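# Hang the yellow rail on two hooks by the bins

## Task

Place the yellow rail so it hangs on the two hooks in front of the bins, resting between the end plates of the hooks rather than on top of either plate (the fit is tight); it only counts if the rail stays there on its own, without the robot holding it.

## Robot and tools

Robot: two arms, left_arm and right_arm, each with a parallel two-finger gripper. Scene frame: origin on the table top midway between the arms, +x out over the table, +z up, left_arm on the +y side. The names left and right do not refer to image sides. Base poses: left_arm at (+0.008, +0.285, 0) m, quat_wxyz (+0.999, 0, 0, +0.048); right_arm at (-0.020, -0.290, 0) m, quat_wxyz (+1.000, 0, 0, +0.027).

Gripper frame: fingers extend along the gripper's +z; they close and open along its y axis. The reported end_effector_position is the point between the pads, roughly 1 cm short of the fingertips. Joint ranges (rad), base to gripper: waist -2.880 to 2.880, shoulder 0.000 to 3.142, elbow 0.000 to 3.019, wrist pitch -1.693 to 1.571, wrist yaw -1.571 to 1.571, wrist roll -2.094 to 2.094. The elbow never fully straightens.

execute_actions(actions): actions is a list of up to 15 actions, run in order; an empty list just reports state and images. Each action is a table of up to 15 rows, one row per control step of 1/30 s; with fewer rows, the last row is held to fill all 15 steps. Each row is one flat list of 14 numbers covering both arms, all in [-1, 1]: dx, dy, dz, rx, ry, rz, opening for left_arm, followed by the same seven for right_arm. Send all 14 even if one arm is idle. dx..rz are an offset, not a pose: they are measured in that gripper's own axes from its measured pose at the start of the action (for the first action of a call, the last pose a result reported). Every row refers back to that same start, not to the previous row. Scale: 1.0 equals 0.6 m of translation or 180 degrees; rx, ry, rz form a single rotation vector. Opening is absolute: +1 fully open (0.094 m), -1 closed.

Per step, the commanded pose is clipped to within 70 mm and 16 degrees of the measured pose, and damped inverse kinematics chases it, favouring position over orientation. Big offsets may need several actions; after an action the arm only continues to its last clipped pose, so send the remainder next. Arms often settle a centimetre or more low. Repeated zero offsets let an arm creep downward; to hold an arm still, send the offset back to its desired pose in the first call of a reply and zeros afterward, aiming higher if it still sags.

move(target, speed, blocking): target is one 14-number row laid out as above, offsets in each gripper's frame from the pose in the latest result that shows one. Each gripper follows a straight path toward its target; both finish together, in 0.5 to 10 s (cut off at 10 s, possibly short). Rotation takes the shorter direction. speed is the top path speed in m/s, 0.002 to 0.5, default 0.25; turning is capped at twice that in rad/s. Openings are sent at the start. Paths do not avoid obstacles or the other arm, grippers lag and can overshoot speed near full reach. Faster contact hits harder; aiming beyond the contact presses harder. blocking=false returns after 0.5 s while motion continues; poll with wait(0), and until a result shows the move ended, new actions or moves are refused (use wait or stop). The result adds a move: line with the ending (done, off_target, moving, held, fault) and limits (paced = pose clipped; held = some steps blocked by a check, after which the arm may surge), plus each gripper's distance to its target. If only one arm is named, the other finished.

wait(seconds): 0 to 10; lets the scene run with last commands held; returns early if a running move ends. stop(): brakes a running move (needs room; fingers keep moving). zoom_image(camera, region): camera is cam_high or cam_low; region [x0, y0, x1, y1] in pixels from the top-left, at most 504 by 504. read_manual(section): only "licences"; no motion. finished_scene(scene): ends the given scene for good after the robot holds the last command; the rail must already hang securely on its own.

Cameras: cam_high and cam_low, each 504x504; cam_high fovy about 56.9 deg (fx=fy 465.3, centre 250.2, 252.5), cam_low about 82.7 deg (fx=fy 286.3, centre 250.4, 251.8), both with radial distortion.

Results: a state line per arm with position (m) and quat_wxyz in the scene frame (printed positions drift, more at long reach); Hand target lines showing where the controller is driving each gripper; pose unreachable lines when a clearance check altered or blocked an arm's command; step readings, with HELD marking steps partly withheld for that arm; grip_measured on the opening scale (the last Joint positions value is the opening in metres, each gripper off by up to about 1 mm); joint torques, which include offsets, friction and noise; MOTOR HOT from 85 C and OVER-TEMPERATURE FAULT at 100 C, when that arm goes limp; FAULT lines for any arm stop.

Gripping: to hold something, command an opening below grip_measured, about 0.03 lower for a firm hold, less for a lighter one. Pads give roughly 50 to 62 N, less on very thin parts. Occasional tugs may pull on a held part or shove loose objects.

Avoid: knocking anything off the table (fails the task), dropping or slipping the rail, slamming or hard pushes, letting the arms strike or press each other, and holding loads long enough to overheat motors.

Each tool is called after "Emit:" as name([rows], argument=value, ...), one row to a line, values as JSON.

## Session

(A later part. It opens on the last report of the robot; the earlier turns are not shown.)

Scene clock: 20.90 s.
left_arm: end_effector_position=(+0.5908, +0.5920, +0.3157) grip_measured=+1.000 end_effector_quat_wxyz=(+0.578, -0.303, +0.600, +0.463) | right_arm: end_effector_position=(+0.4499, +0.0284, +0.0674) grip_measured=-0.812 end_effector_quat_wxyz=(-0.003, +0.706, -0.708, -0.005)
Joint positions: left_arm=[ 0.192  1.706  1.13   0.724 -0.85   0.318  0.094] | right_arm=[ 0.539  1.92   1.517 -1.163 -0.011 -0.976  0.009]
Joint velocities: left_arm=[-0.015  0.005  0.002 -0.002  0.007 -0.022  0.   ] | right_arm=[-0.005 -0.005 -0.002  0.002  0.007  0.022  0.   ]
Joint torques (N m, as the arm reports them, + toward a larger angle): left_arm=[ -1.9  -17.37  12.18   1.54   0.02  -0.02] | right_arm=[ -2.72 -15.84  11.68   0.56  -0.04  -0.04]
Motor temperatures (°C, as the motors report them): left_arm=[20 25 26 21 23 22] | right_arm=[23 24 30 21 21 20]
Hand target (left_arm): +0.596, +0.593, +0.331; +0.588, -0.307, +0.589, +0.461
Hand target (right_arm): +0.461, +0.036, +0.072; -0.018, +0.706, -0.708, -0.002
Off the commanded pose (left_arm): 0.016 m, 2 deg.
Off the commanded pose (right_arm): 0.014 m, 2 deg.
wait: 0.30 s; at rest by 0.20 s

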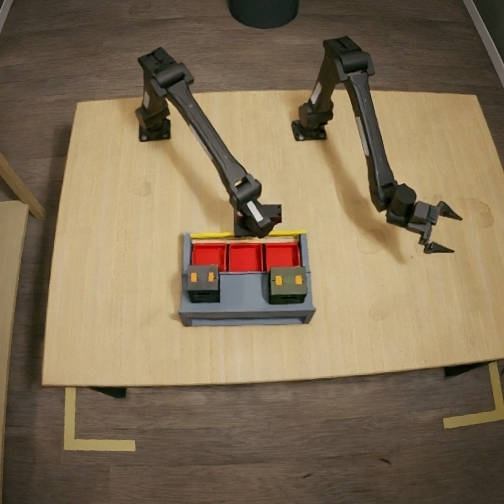

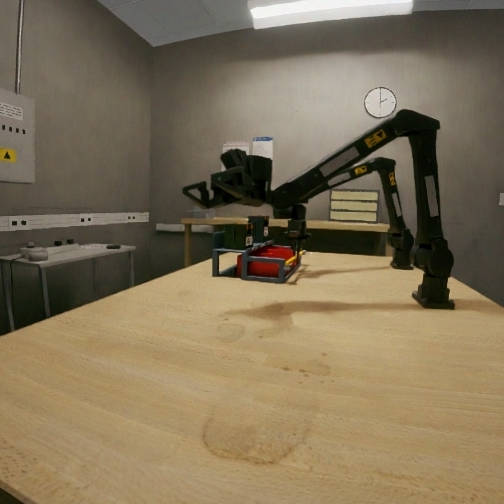

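Emit:
execute_actions([
  [[-0.0255,-0.0017,0.0083,-0.002,-0.006,-0.0072,1,-0.006,-0.019,-0.02,0.007,-0.0047,0,-0.85],[-0.0255,-0.0017,0.0083,-0.002,-0.006,-0.0072,1,0.0002,-0.0203,-0.0268,0.0079,-0.0053,-0.0003,-0.85],[-0.0255,-0.0017,0.0083,-0.002,-0.006,-0.0072,1,0.0018,-0.0204,-0.0268,0.0073,-0.0049,-0.0003,-0.85],[-0.0255,-0.0017,0.0083,-0.002,-0.006,-0.0072,1,0.0034,-0.0204,-0.0268,0.0068,-0.0046,-0.0004,-0.85],[-0.0255,-0.0017,0.0083,-0.002,-0.006,-0.0072,1,0.005,-0.0205,-0.0268,0.0062,-0.0042,-0.0004,-0.85],[-0.0255,-0.0017,0.0083,-0.002,-0.006,-0.0072,1,0.0065,-0.0205,-0.0268,0.0056,-0.0038,-0.0005,-0.85],[-0.0255,-0.0017,0.0083,-0.002,-0.006,-0.0072,1,0.0081,-0.0206,-0.0268,0.005,-0.0034,-0.0005,-0.85],[-0.0255,-0.0017,0.0083,-0.002,-0.006,-0.0072,1,0.0097,-0.0206,-0.0268,0.0045,-0.0031,-0.0006,-0.85],[-0.0255,-0.0017,0.0083,-0.002,-0.006,-0.0072,1,0.0113,-0.0207,-0.0268,0.0039,-0.0027,-0.0006,-0.85]],
])

Emit:
wait(seconds=0.2)

Emit:
zoom_image(camera="cam_low", region=[270, 235, 315, 280])

Emit:
zoom_image(camera="cam_high", region=[285, 215, 315, 245])

Emit:
zoom_image(camera="cam_high", region=[175, 215, 205, 245])

Scene clock: 21.90 s.
left_arm: end_effector_position=(+0.5908, +0.5920, +0.3157) grip_measured=+1.000 end_effector_quat_wxyz=(+0.578, -0.303, +0.600, +0.463) | right_arm: end_effector_position=(+0.4492, +0.0225, +0.0674) grip_measured=-0.812 end_effector_quat_wxyz=(+0.004, +0.706, -0.708, -0.006)
Joint positions: left_arm=[ 0.192  1.706  1.13   0.724 -0.85   0.318  0.094] | right_arm=[ 0.531  1.92   1.517 -1.178 -0.011 -0.983  0.009]
Joint velocities: left_arm=[-0.024 -0.015 -0.002 -0.002  0.037  0.037  0.   ] | right_arm=[-0.015 -0.005 -0.002 -0.027  0.037 -0.066 -0.001]
Joint torques (N m, as the arm reports them, + toward a larger angle): left_arm=[ -2.06 -17.3   12.12   1.54   0.02  -0.02] | right_arm=[ -3.31 -17.87  11.56  -0.35  -0.07  -0.15]
Motor temperatures (°C, as the motors report them): left_arm=[20 25 26 21 23 22] | right_arm=[23 24 30 21 21 20]
Hand target (left_arm): +0.596, +0.593, +0.331; +0.588, -0.307, +0.589, +0.461
Hand target (right_arm): +0.461, +0.021, +0.084; -0.011, +0.707, -0.707, -0.003
Off the commanded pose (left_arm): 0.016 m, 2 deg.
Off the commanded pose (right_arm): 0.021 m, 2 deg.
Step readings (end_effector_position):
0: left_arm (+0.5908, +0.5920, +0.3157) | right_arm (+0.4499, +0.0284, +0.0674)
1: left_arm (+0.5908, +0.5920, +0.3157) | right_arm (+0.4499, +0.0284, +0.0674)
2: left_arm (+0.5908, +0.5920, +0.3157) | right_arm (+0.4498, +0.0283, +0.0674)
4: left_arm (+0.5908, +0.5920, +0.3157) | right_arm (+0.4496, +0.0282, +0.0674)
8: left_arm (+0.5908, +0.5920, +0.3157) | right_arm (+0.4487, +0.0263, +0.0674)
15: end_effector_position above

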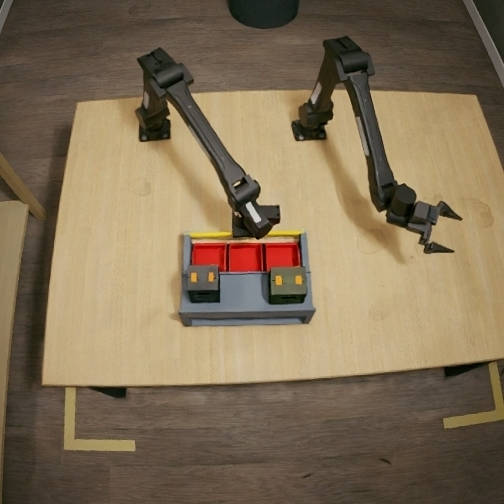

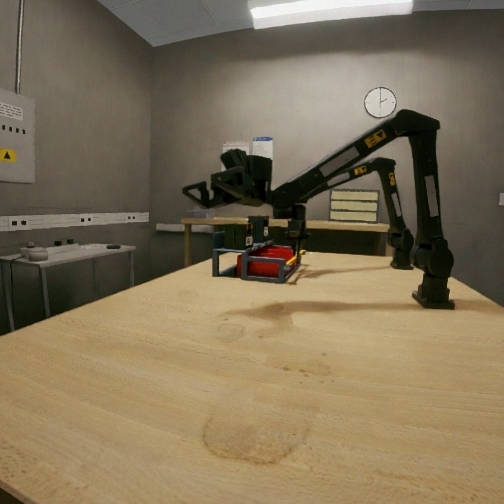

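Scene clock: 22.10 s.
left_arm: end_effector_position=(+0.5908, +0.5920, +0.3157) grip_measured=+1.000 end_effector_quat_wxyz=(+0.578, -0.303, +0.600, +0.463) | right_arm: end_effector_position=(+0.4493, +0.0223, +0.0674) grip_measured=-0.812 end_effector_quat_wxyz=(+0.004, +0.706, -0.708, -0.006)
Joint positions: left_arm=[ 0.192  1.706  1.13   0.724 -0.85   0.318  0.094] | right_arm=[ 0.53   1.92   1.517 -1.178 -0.011 -0.984  0.009]
Joint velocities: left_arm=[-0.005 -0.024  0.007 -0.007 -0.051 -0.066  0.   ] | right_arm=[-0.005 -0.005 -0.002 -0.012 -0.022 -0.022  0.   ]
Joint torques (N m, as the arm reports them, + toward a larger angle): left_arm=[ -2.09 -17.24  12.16   1.61   0.02  -0.01] | right_arm=[ -4.03 -16.9   11.7   -0.48  -0.1   -0.1 ]
Motor temperatures (°C, as the motors report them): left_arm=[20 25 26 21 23 22] | right_arm=[23 24 30 21 21 20]
Hand target (left_arm): +0.596, +0.593, +0.331; +0.588, -0.307, +0.589, +0.461
Hand target (right_arm): +0.462, +0.021, +0.084; -0.011, +0.707, -0.707, -0.003
Off the commanded pose (left_arm): 0.016 m, 2 deg.
Off the commanded pose (right_arm): 0.021 m, 2 deg.
wait: 0.20 s; at rest by 0.17 s

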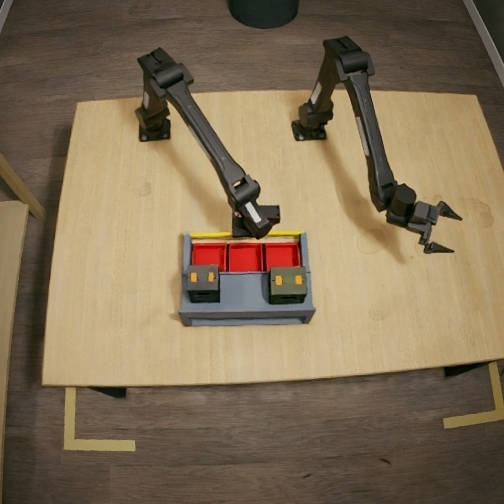

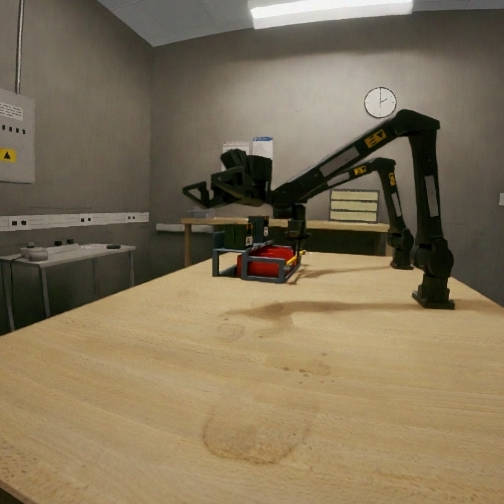

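Region (270, 235, 315, 280) of cam_low's 504x504 image, scaled by 11.200, with more detail than that image has.

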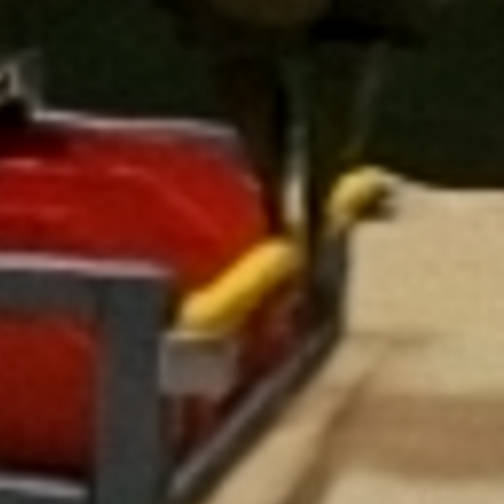

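Region (285, 215, 315, 245) of cam_high's 504x504 image, scaled by 16.800, with more detail than that image has.

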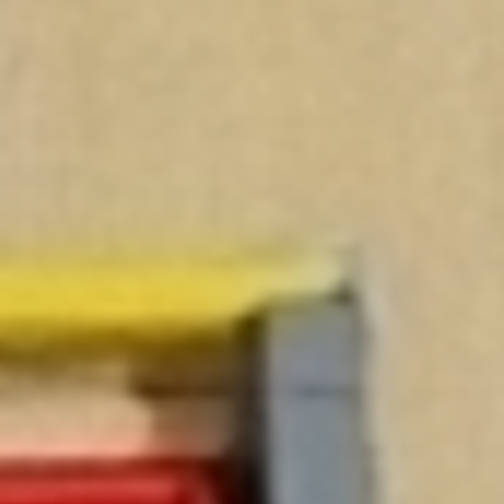

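Region (175, 215, 205, 245) of cam_high's 504x504 image, scaled by 16.800, with more detail than that image has.

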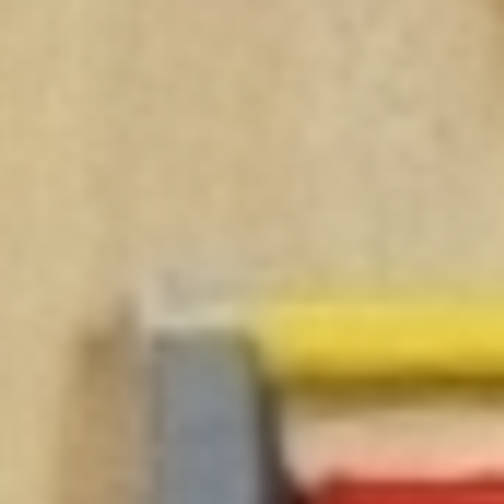

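Emit:
execute_actions([
  [[-0.0255,-0.0017,0.0083,-0.002,-0.006,-0.0072,1,-0.011,-0.0165,-0.018,0.008,-0.0053,0,-0.85],[-0.0255,-0.0017,0.0083,-0.002,-0.006,-0.0072,1,-0.0104,-0.0157,-0.0087,0.0053,-0.0035,0,-0.85],[-0.0255,-0.0017,0.0083,-0.002,-0.006,-0.0072,1,-0.0102,-0.0155,-0.0064,0.0046,-0.0031,0,-0.85],[-0.0255,-0.0017,0.0083,-0.002,-0.006,-0.0072,1,-0.0101,-0.0152,-0.0041,0.004,-0.0026,0,-0.85],[-0.0255,-0.0017,0.0083,-0.002,-0.006,-0.0072,1,-0.0099,-0.015,-0.0019,0.0033,-0.0022,0,-0.85],[-0.0255,-0.0017,0.0083,-0.002,-0.006,-0.0072,1,-0.0098,-0.0148,0.0004,0.0026,-0.0018,0,-0.85],[-0.0255,-0.0017,0.0083,-0.002,-0.006,-0.0072,1,-0.0096,-0.0146,0.0027,0.002,-0.0013,0,-0.85],[-0.0255,-0.0017,0.0083,-0.002,-0.006,-0.0072,1,-0.0095,-0.0143,0.005,0.0013,-0.0009,0,-0.85],[-0.0255,-0.0017,0.0083,-0.002,-0.006,-0.0072,1,-0.0093,-0.0141,0.0072,0.0007,-0.0004,0,-0.85],[-0.0255,-0.0017,0.0083,-0.002,-0.006,-0.0072,1,-0.0092,-0.0139,0.0095,0,0,0,-0.85]],
])

Emit:
wait(seconds=0.2)

Emit:
zoom_image(camera="cam_low", region=[270, 235, 315, 280])

Emit:
zoom_image(camera="cam_high", region=[285, 215, 315, 245])

Scene clock: 22.93 s.
left_arm: end_effector_position=(+0.5908, +0.5920, +0.3157) grip_measured=+1.000 end_effector_quat_wxyz=(+0.578, -0.303, +0.600, +0.463) | right_arm: end_effector_position=(+0.4486, +0.0220, +0.0610) grip_measured=-0.812 end_effector_quat_wxyz=(+0.010, +0.706, -0.708, -0.008)
Joint positions: left_arm=[ 0.192  1.706  1.13   0.724 -0.85   0.318  0.094] | right_arm=[ 0.53   1.932  1.517 -1.178 -0.012 -0.984  0.009]
Joint velocities: left_arm=[ 0.005  0.015  0.007  0.012 -0.066 -0.037  0.   ] | right_arm=[-0.024  0.024 -0.007  0.002  0.007  0.022  0.001]
Joint torques (N m, as the arm reports them, + toward a larger angle): left_arm=[ -2.05 -17.34  12.24   1.5    0.02  -0.01] | right_arm=[ -2.86 -14.83  11.82   0.04  -0.06  -0.11]
Motor temperatures (°C, as the motors report them): left_arm=[20 25 26 21 23 22] | right_arm=[23 24 30 21 21 20]
Hand target (left_arm): +0.596, +0.593, +0.331; +0.588, -0.307, +0.589, +0.461
Hand target (right_arm): +0.458, +0.028, +0.062; +0.004, +0.706, -0.708, -0.006
Off the commanded pose (left_arm): 0.016 m, 2 deg.
Off the commanded pose (right_arm): 0.011 m, 1 deg.
Step readings (end_effector_position):
0: left_arm (+0.5908, +0.5920, +0.3157) | right_arm (+0.4493, +0.0223, +0.0674)
1: left_arm (+0.5908, +0.5920, +0.3157) | right_arm (+0.4493, +0.0223, +0.0674)
2: left_arm (+0.5908, +0.5920, +0.3157) | right_arm (+0.4493, +0.0223, +0.0674)
4: left_arm (+0.5908, +0.5920, +0.3157) | right_arm (+0.4493, +0.0223, +0.0674)
8: left_arm (+0.5908, +0.5920, +0.3157) | right_arm (+0.4493, +0.0223, +0.0668)
15: end_effector_position above

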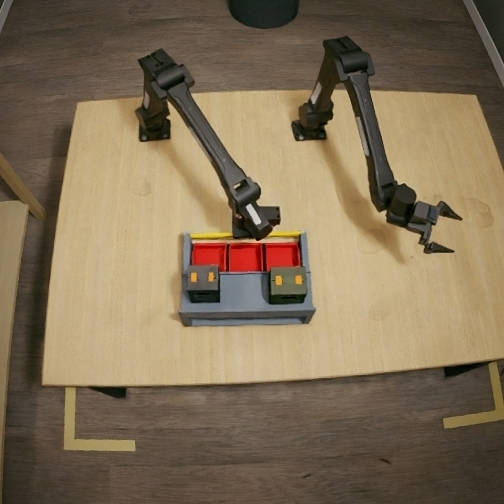

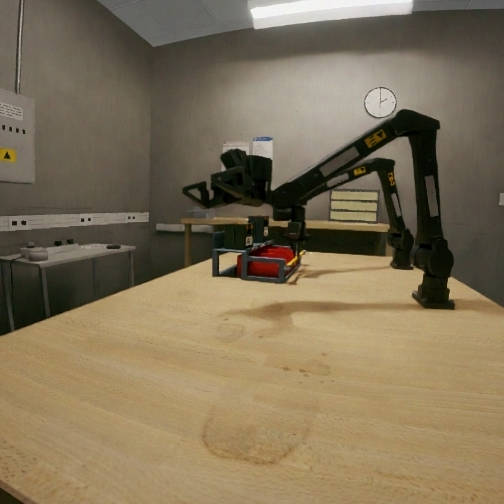

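Scene clock: 23.13 s.
left_arm: end_effector_position=(+0.5908, +0.5920, +0.3157) grip_measured=+1.000 end_effector_quat_wxyz=(+0.578, -0.303, +0.600, +0.463) | right_arm: end_effector_position=(+0.4485, +0.0219, +0.0606) grip_measured=-0.812 end_effector_quat_wxyz=(+0.010, +0.706, -0.708, -0.008)
Joint positions: left_arm=[ 0.192  1.706  1.13   0.724 -0.85   0.318  0.094] | right_arm=[ 0.53   1.933  1.517 -1.178 -0.012 -0.984  0.009]
Joint velocities: left_arm=[-0.005 -0.015 -0.017  0.002 -0.037 -0.066  0.   ] | right_arm=[ 0.005 -0.005 -0.012 -0.012 -0.007  0.007 -0.003]
Joint torques (N m, as the arm reports them, + toward a larger angle): left_arm=[ -2.11 -17.27  12.16   1.57   0.01  -0.01] | right_arm=[ -2.9  -15.46  11.53   0.13  -0.03  -0.05]
Motor temperatures (°C, as the motors report them): left_arm=[20 25 26 21 23 22] | right_arm=[23 24 30 21 21 20]
Hand target (left_arm): +0.596, +0.593, +0.331; +0.588, -0.307, +0.589, +0.461
Hand target (right_arm): +0.458, +0.028, +0.062; +0.004, +0.706, -0.708, -0.006
Off the commanded pose (left_arm): 0.016 m, 2 deg.
Off the commanded pose (right_arm): 0.011 m, 1 deg.
wait: 0.20 s; at rest by 0.17 s

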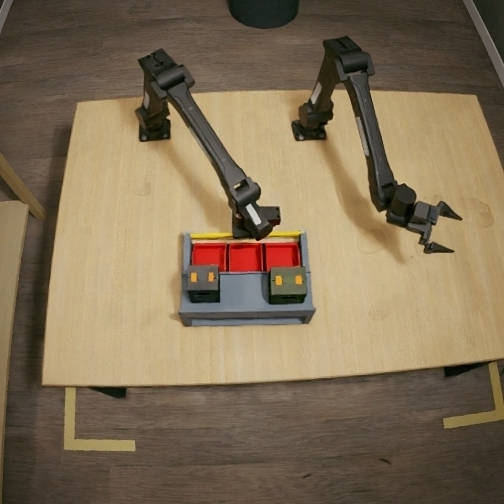

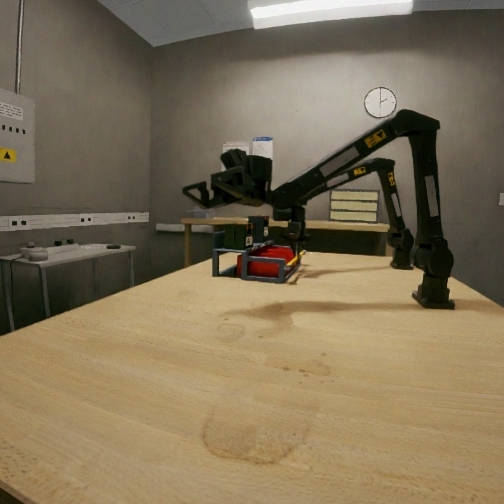

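Region (270, 235, 315, 280) of cam_low's 504x504 image, scaled by 11.200, with more detail than that image has.

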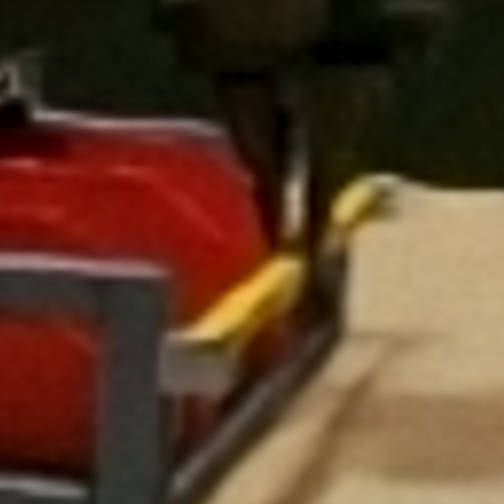

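Region (285, 215, 315, 245) of cam_high's 504x504 image, scaled by 16.800, with more detail than that image has.

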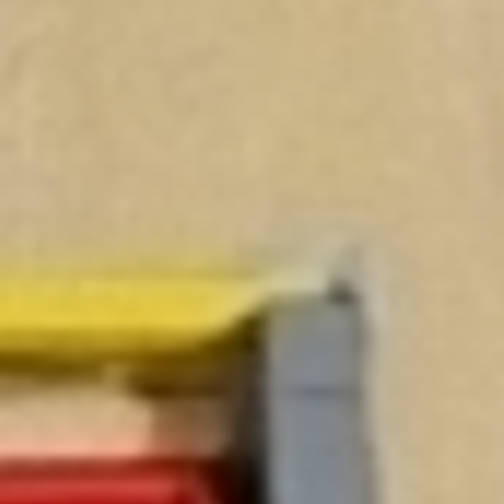

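Emit:
execute_actions([
  [[-0.0255,-0.0017,0.0083,-0.002,-0.006,-0.0072,1,-0.0102,-0.0153,-0.0042,0.004,-0.0026,0,-0.83],[-0.0255,-0.0017,0.0083,-0.002,-0.006,-0.0072,1,-0.0102,-0.0153,-0.0042,0.004,-0.0026,0,-0.82],[-0.0255,-0.0017,0.0083,-0.002,-0.006,-0.0072,1,-0.0102,-0.0153,-0.0042,0.004,-0.0026,0,-0.81],[-0.0255,-0.0017,0.0083,-0.002,-0.006,-0.0072,1,-0.0102,-0.0153,-0.0042,0.004,-0.0026,0,-0.80],[-0.0255,-0.0017,0.0083,-0.002,-0.006,-0.0072,1,-0.0102,-0.0153,-0.0042,0.004,-0.0026,0,-0.79],[-0.0255,-0.0017,0.0083,-0.002,-0.006,-0.0072,1,-0.0102,-0.0153,-0.0042,0.004,-0.0026,0,-0.77],[-0.0255,-0.0017,0.0083,-0.002,-0.006,-0.0072,1,-0.0102,-0.0153,-0.0042,0.004,-0.0026,0,-0.74],[-0.0255,-0.0017,0.0083,-0.002,-0.006,-0.0072,1,-0.0102,-0.0153,-0.0042,0.004,-0.0026,0,-0.7],[-0.0255,-0.0017,0.0083,-0.002,-0.006,-0.0072,1,-0.0102,-0.0153,-0.0042,0.004,-0.0026,0,-0.65],[-0.0255,-0.0017,0.0083,-0.002,-0.006,-0.0072,1,-0.0102,-0.0153,-0.0042,0.004,-0.0026,0,-0.6],[-0.0255,-0.0017,0.0083,-0.002,-0.006,-0.0072,1,-0.0106,-0.016,-0.012,0.0063,-0.0042,0,-0.6],[-0.0255,-0.0017,0.0083,-0.002,-0.006,-0.0072,1,-0.011,-0.0165,-0.018,0.008,-0.0053,0,-0.6]],
  [[-0.0255,-0.0017,0.0083,-0.002,-0.006,-0.0072,1,-0.0113,-0.017,-0.027,0.0106,-0.0071,0,-0.6],[-0.0255,-0.0017,0.0083,-0.002,-0.006,-0.0072,1,-0.0117,-0.0175,-0.036,0.0133,-0.0088,0,-0.6],[-0.0255,-0.0017,0.0083,-0.002,-0.006,-0.0072,1,-0.012,-0.018,-0.045,0.016,-0.0106,0,-0.6],[-0.0255,-0.0017,0.0083,-0.002,-0.006,-0.0072,1,-0.0123,-0.0185,-0.054,0.0186,-0.0123,0,-0.6],[-0.0255,-0.0017,0.0083,-0.002,-0.006,-0.0072,1,-0.0127,-0.019,-0.0635,0.0212,-0.0141,0,-0.6],[-0.0255,-0.0017,0.0083,-0.002,-0.006,-0.0072,1,-0.013,-0.0195,-0.0725,0.0239,-0.0159,0,-0.6],[-0.0255,-0.0017,0.0083,-0.002,-0.006,-0.0072,1,-0.0134,-0.02,-0.0816,0.0265,-0.0176,0,-0.6],[-0.0255,-0.0017,0.0083,-0.002,-0.006,-0.0072,1,-0.0137,-0.0205,-0.0907,0.0292,-0.0194,0,-0.6]],
])

Emit:
zoom_image(camera="cam_low", region=[270, 235, 315, 280])

Emit:
zoom_image(camera="cam_high", region=[285, 215, 315, 245])

Emit:
zoom_image(camera="cam_high", region=[175, 215, 205, 245])

Scene clock: 24.83 s.
left_arm: end_effector_position=(+0.5908, +0.5920, +0.3157) grip_measured=+1.000 end_effector_quat_wxyz=(+0.578, -0.303, +0.600, +0.463) | right_arm: end_effector_position=(+0.4517, +0.0241, +0.1031) grip_measured=-0.602 end_effector_quat_wxyz=(-0.028, +0.706, -0.708, -0.000)
Joint positions: left_arm=[ 0.192  1.706  1.13   0.724 -0.85   0.318  0.094] | right_arm=[ 0.53   1.854  1.517 -1.178 -0.012 -0.984  0.019]
Joint velocities: left_arm=[-0.005 -0.015  0.007  0.007  0.007 -0.022  0.   ] | right_arm=[-0.005 -0.073  0.007  0.012  0.037 -0.022  0.   ]
Joint torques (N m, as the arm reports them, + toward a larger angle): left_arm=[ -2.12 -17.1   12.2    1.54   0.02  -0.02] | right_arm=[ -2.59 -15.24  11.87   0.14   0.01  -0.04]
Motor temperatures (°C, as the motors report them): left_arm=[20 25 26 21 23 22] | right_arm=[23 24 30 21 21 20]
Hand target (left_arm): +0.596, +0.593, +0.331; +0.588, -0.307, +0.589, +0.461
Hand target (right_arm): +0.461, +0.030, +0.114; -0.044, +0.706, -0.707, +0.003
Off the commanded pose (left_arm): 0.016 m, 2 deg.
Off the commanded pose (right_arm): 0.017 m, 2 deg.
Step readings (end_effector_position; steps 1 to 15: 1st action; 16 to 30: 2nd action):
0: left_arm (+0.5908, +0.5920, +0.3157) | right_arm (+0.4485, +0.0219, +0.0606)
1: left_arm (+0.5908, +0.5920, +0.3157) | right_arm (+0.4485, +0.0220, +0.0606)
2: left_arm (+0.5908, +0.5920, +0.3157) | right_arm (+0.4485, +0.0220, +0.0606)
4: left_arm (+0.5908, +0.5920, +0.3157) | right_arm (+0.4485, +0.0220, +0.0606)
8: left_arm (+0.5908, +0.5920, +0.3157) | right_arm (+0.4485, +0.0220, +0.0606)
15: left_arm (+0.5908, +0.5920, +0.3157) | right_arm (+0.4485, +0.0220, +0.0606)
16: left_arm (+0.5908, +0.5920, +0.3157) | right_arm (+0.4485, +0.0220, +0.0606)
17: left_arm (+0.5908, +0.5920, +0.3157) | right_arm (+0.4485, +0.0220, +0.0608)
19: left_arm (+0.5908, +0.5920, +0.3157) | right_arm (+0.4487, +0.0221, +0.0623)
23: left_arm (+0.5908, +0.5920, +0.3157) | right_arm (+0.4498, +0.0228, +0.0737)
30: end_effector_position above

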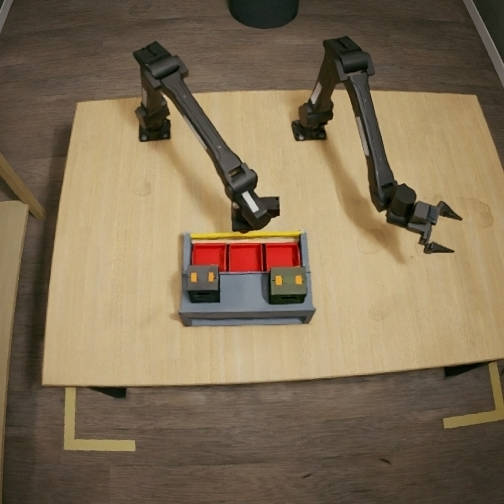

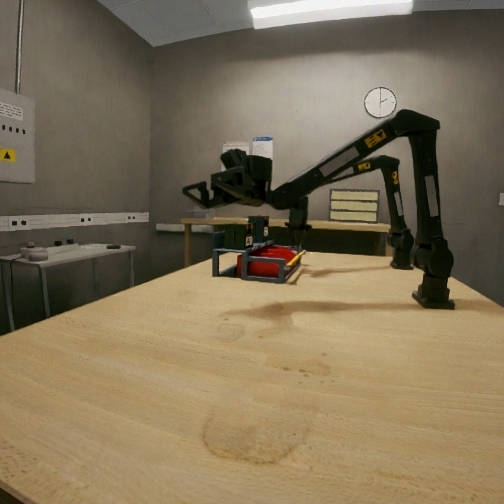

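Region (270, 235, 315, 280) of cam_low's 504x504 image, scaled by 11.200, with more detail than that image has.

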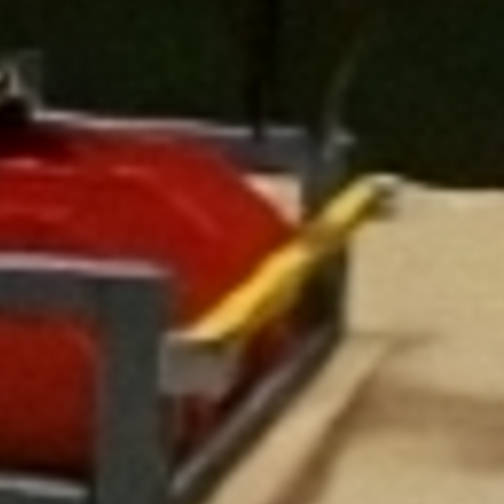

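Region (285, 215, 315, 245) of cam_high's 504x504 image, scaled by 16.800, with more detail than that image has.

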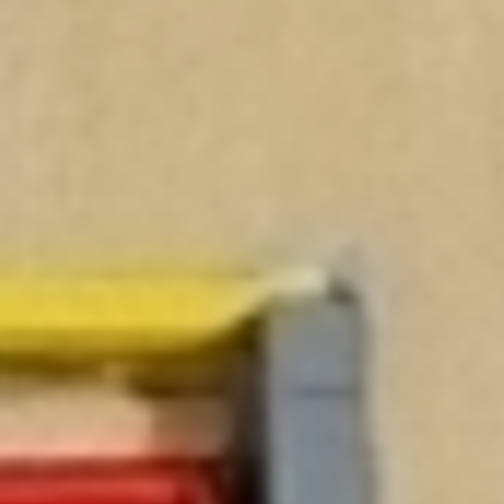

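Region (175, 215, 205, 245) of cam_high's 504x504 image, scaled by 16.800, with more detail than that image has.

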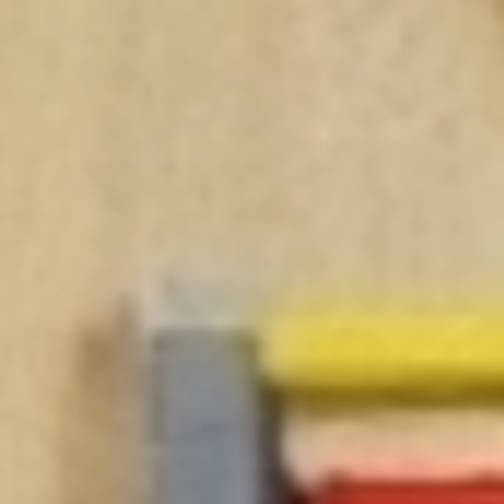

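The rail is seated in both hooks between the end plates, and the gripper is clear of it.

Emit:
finished_scene(scene=2)

The scene is finished: the task was done.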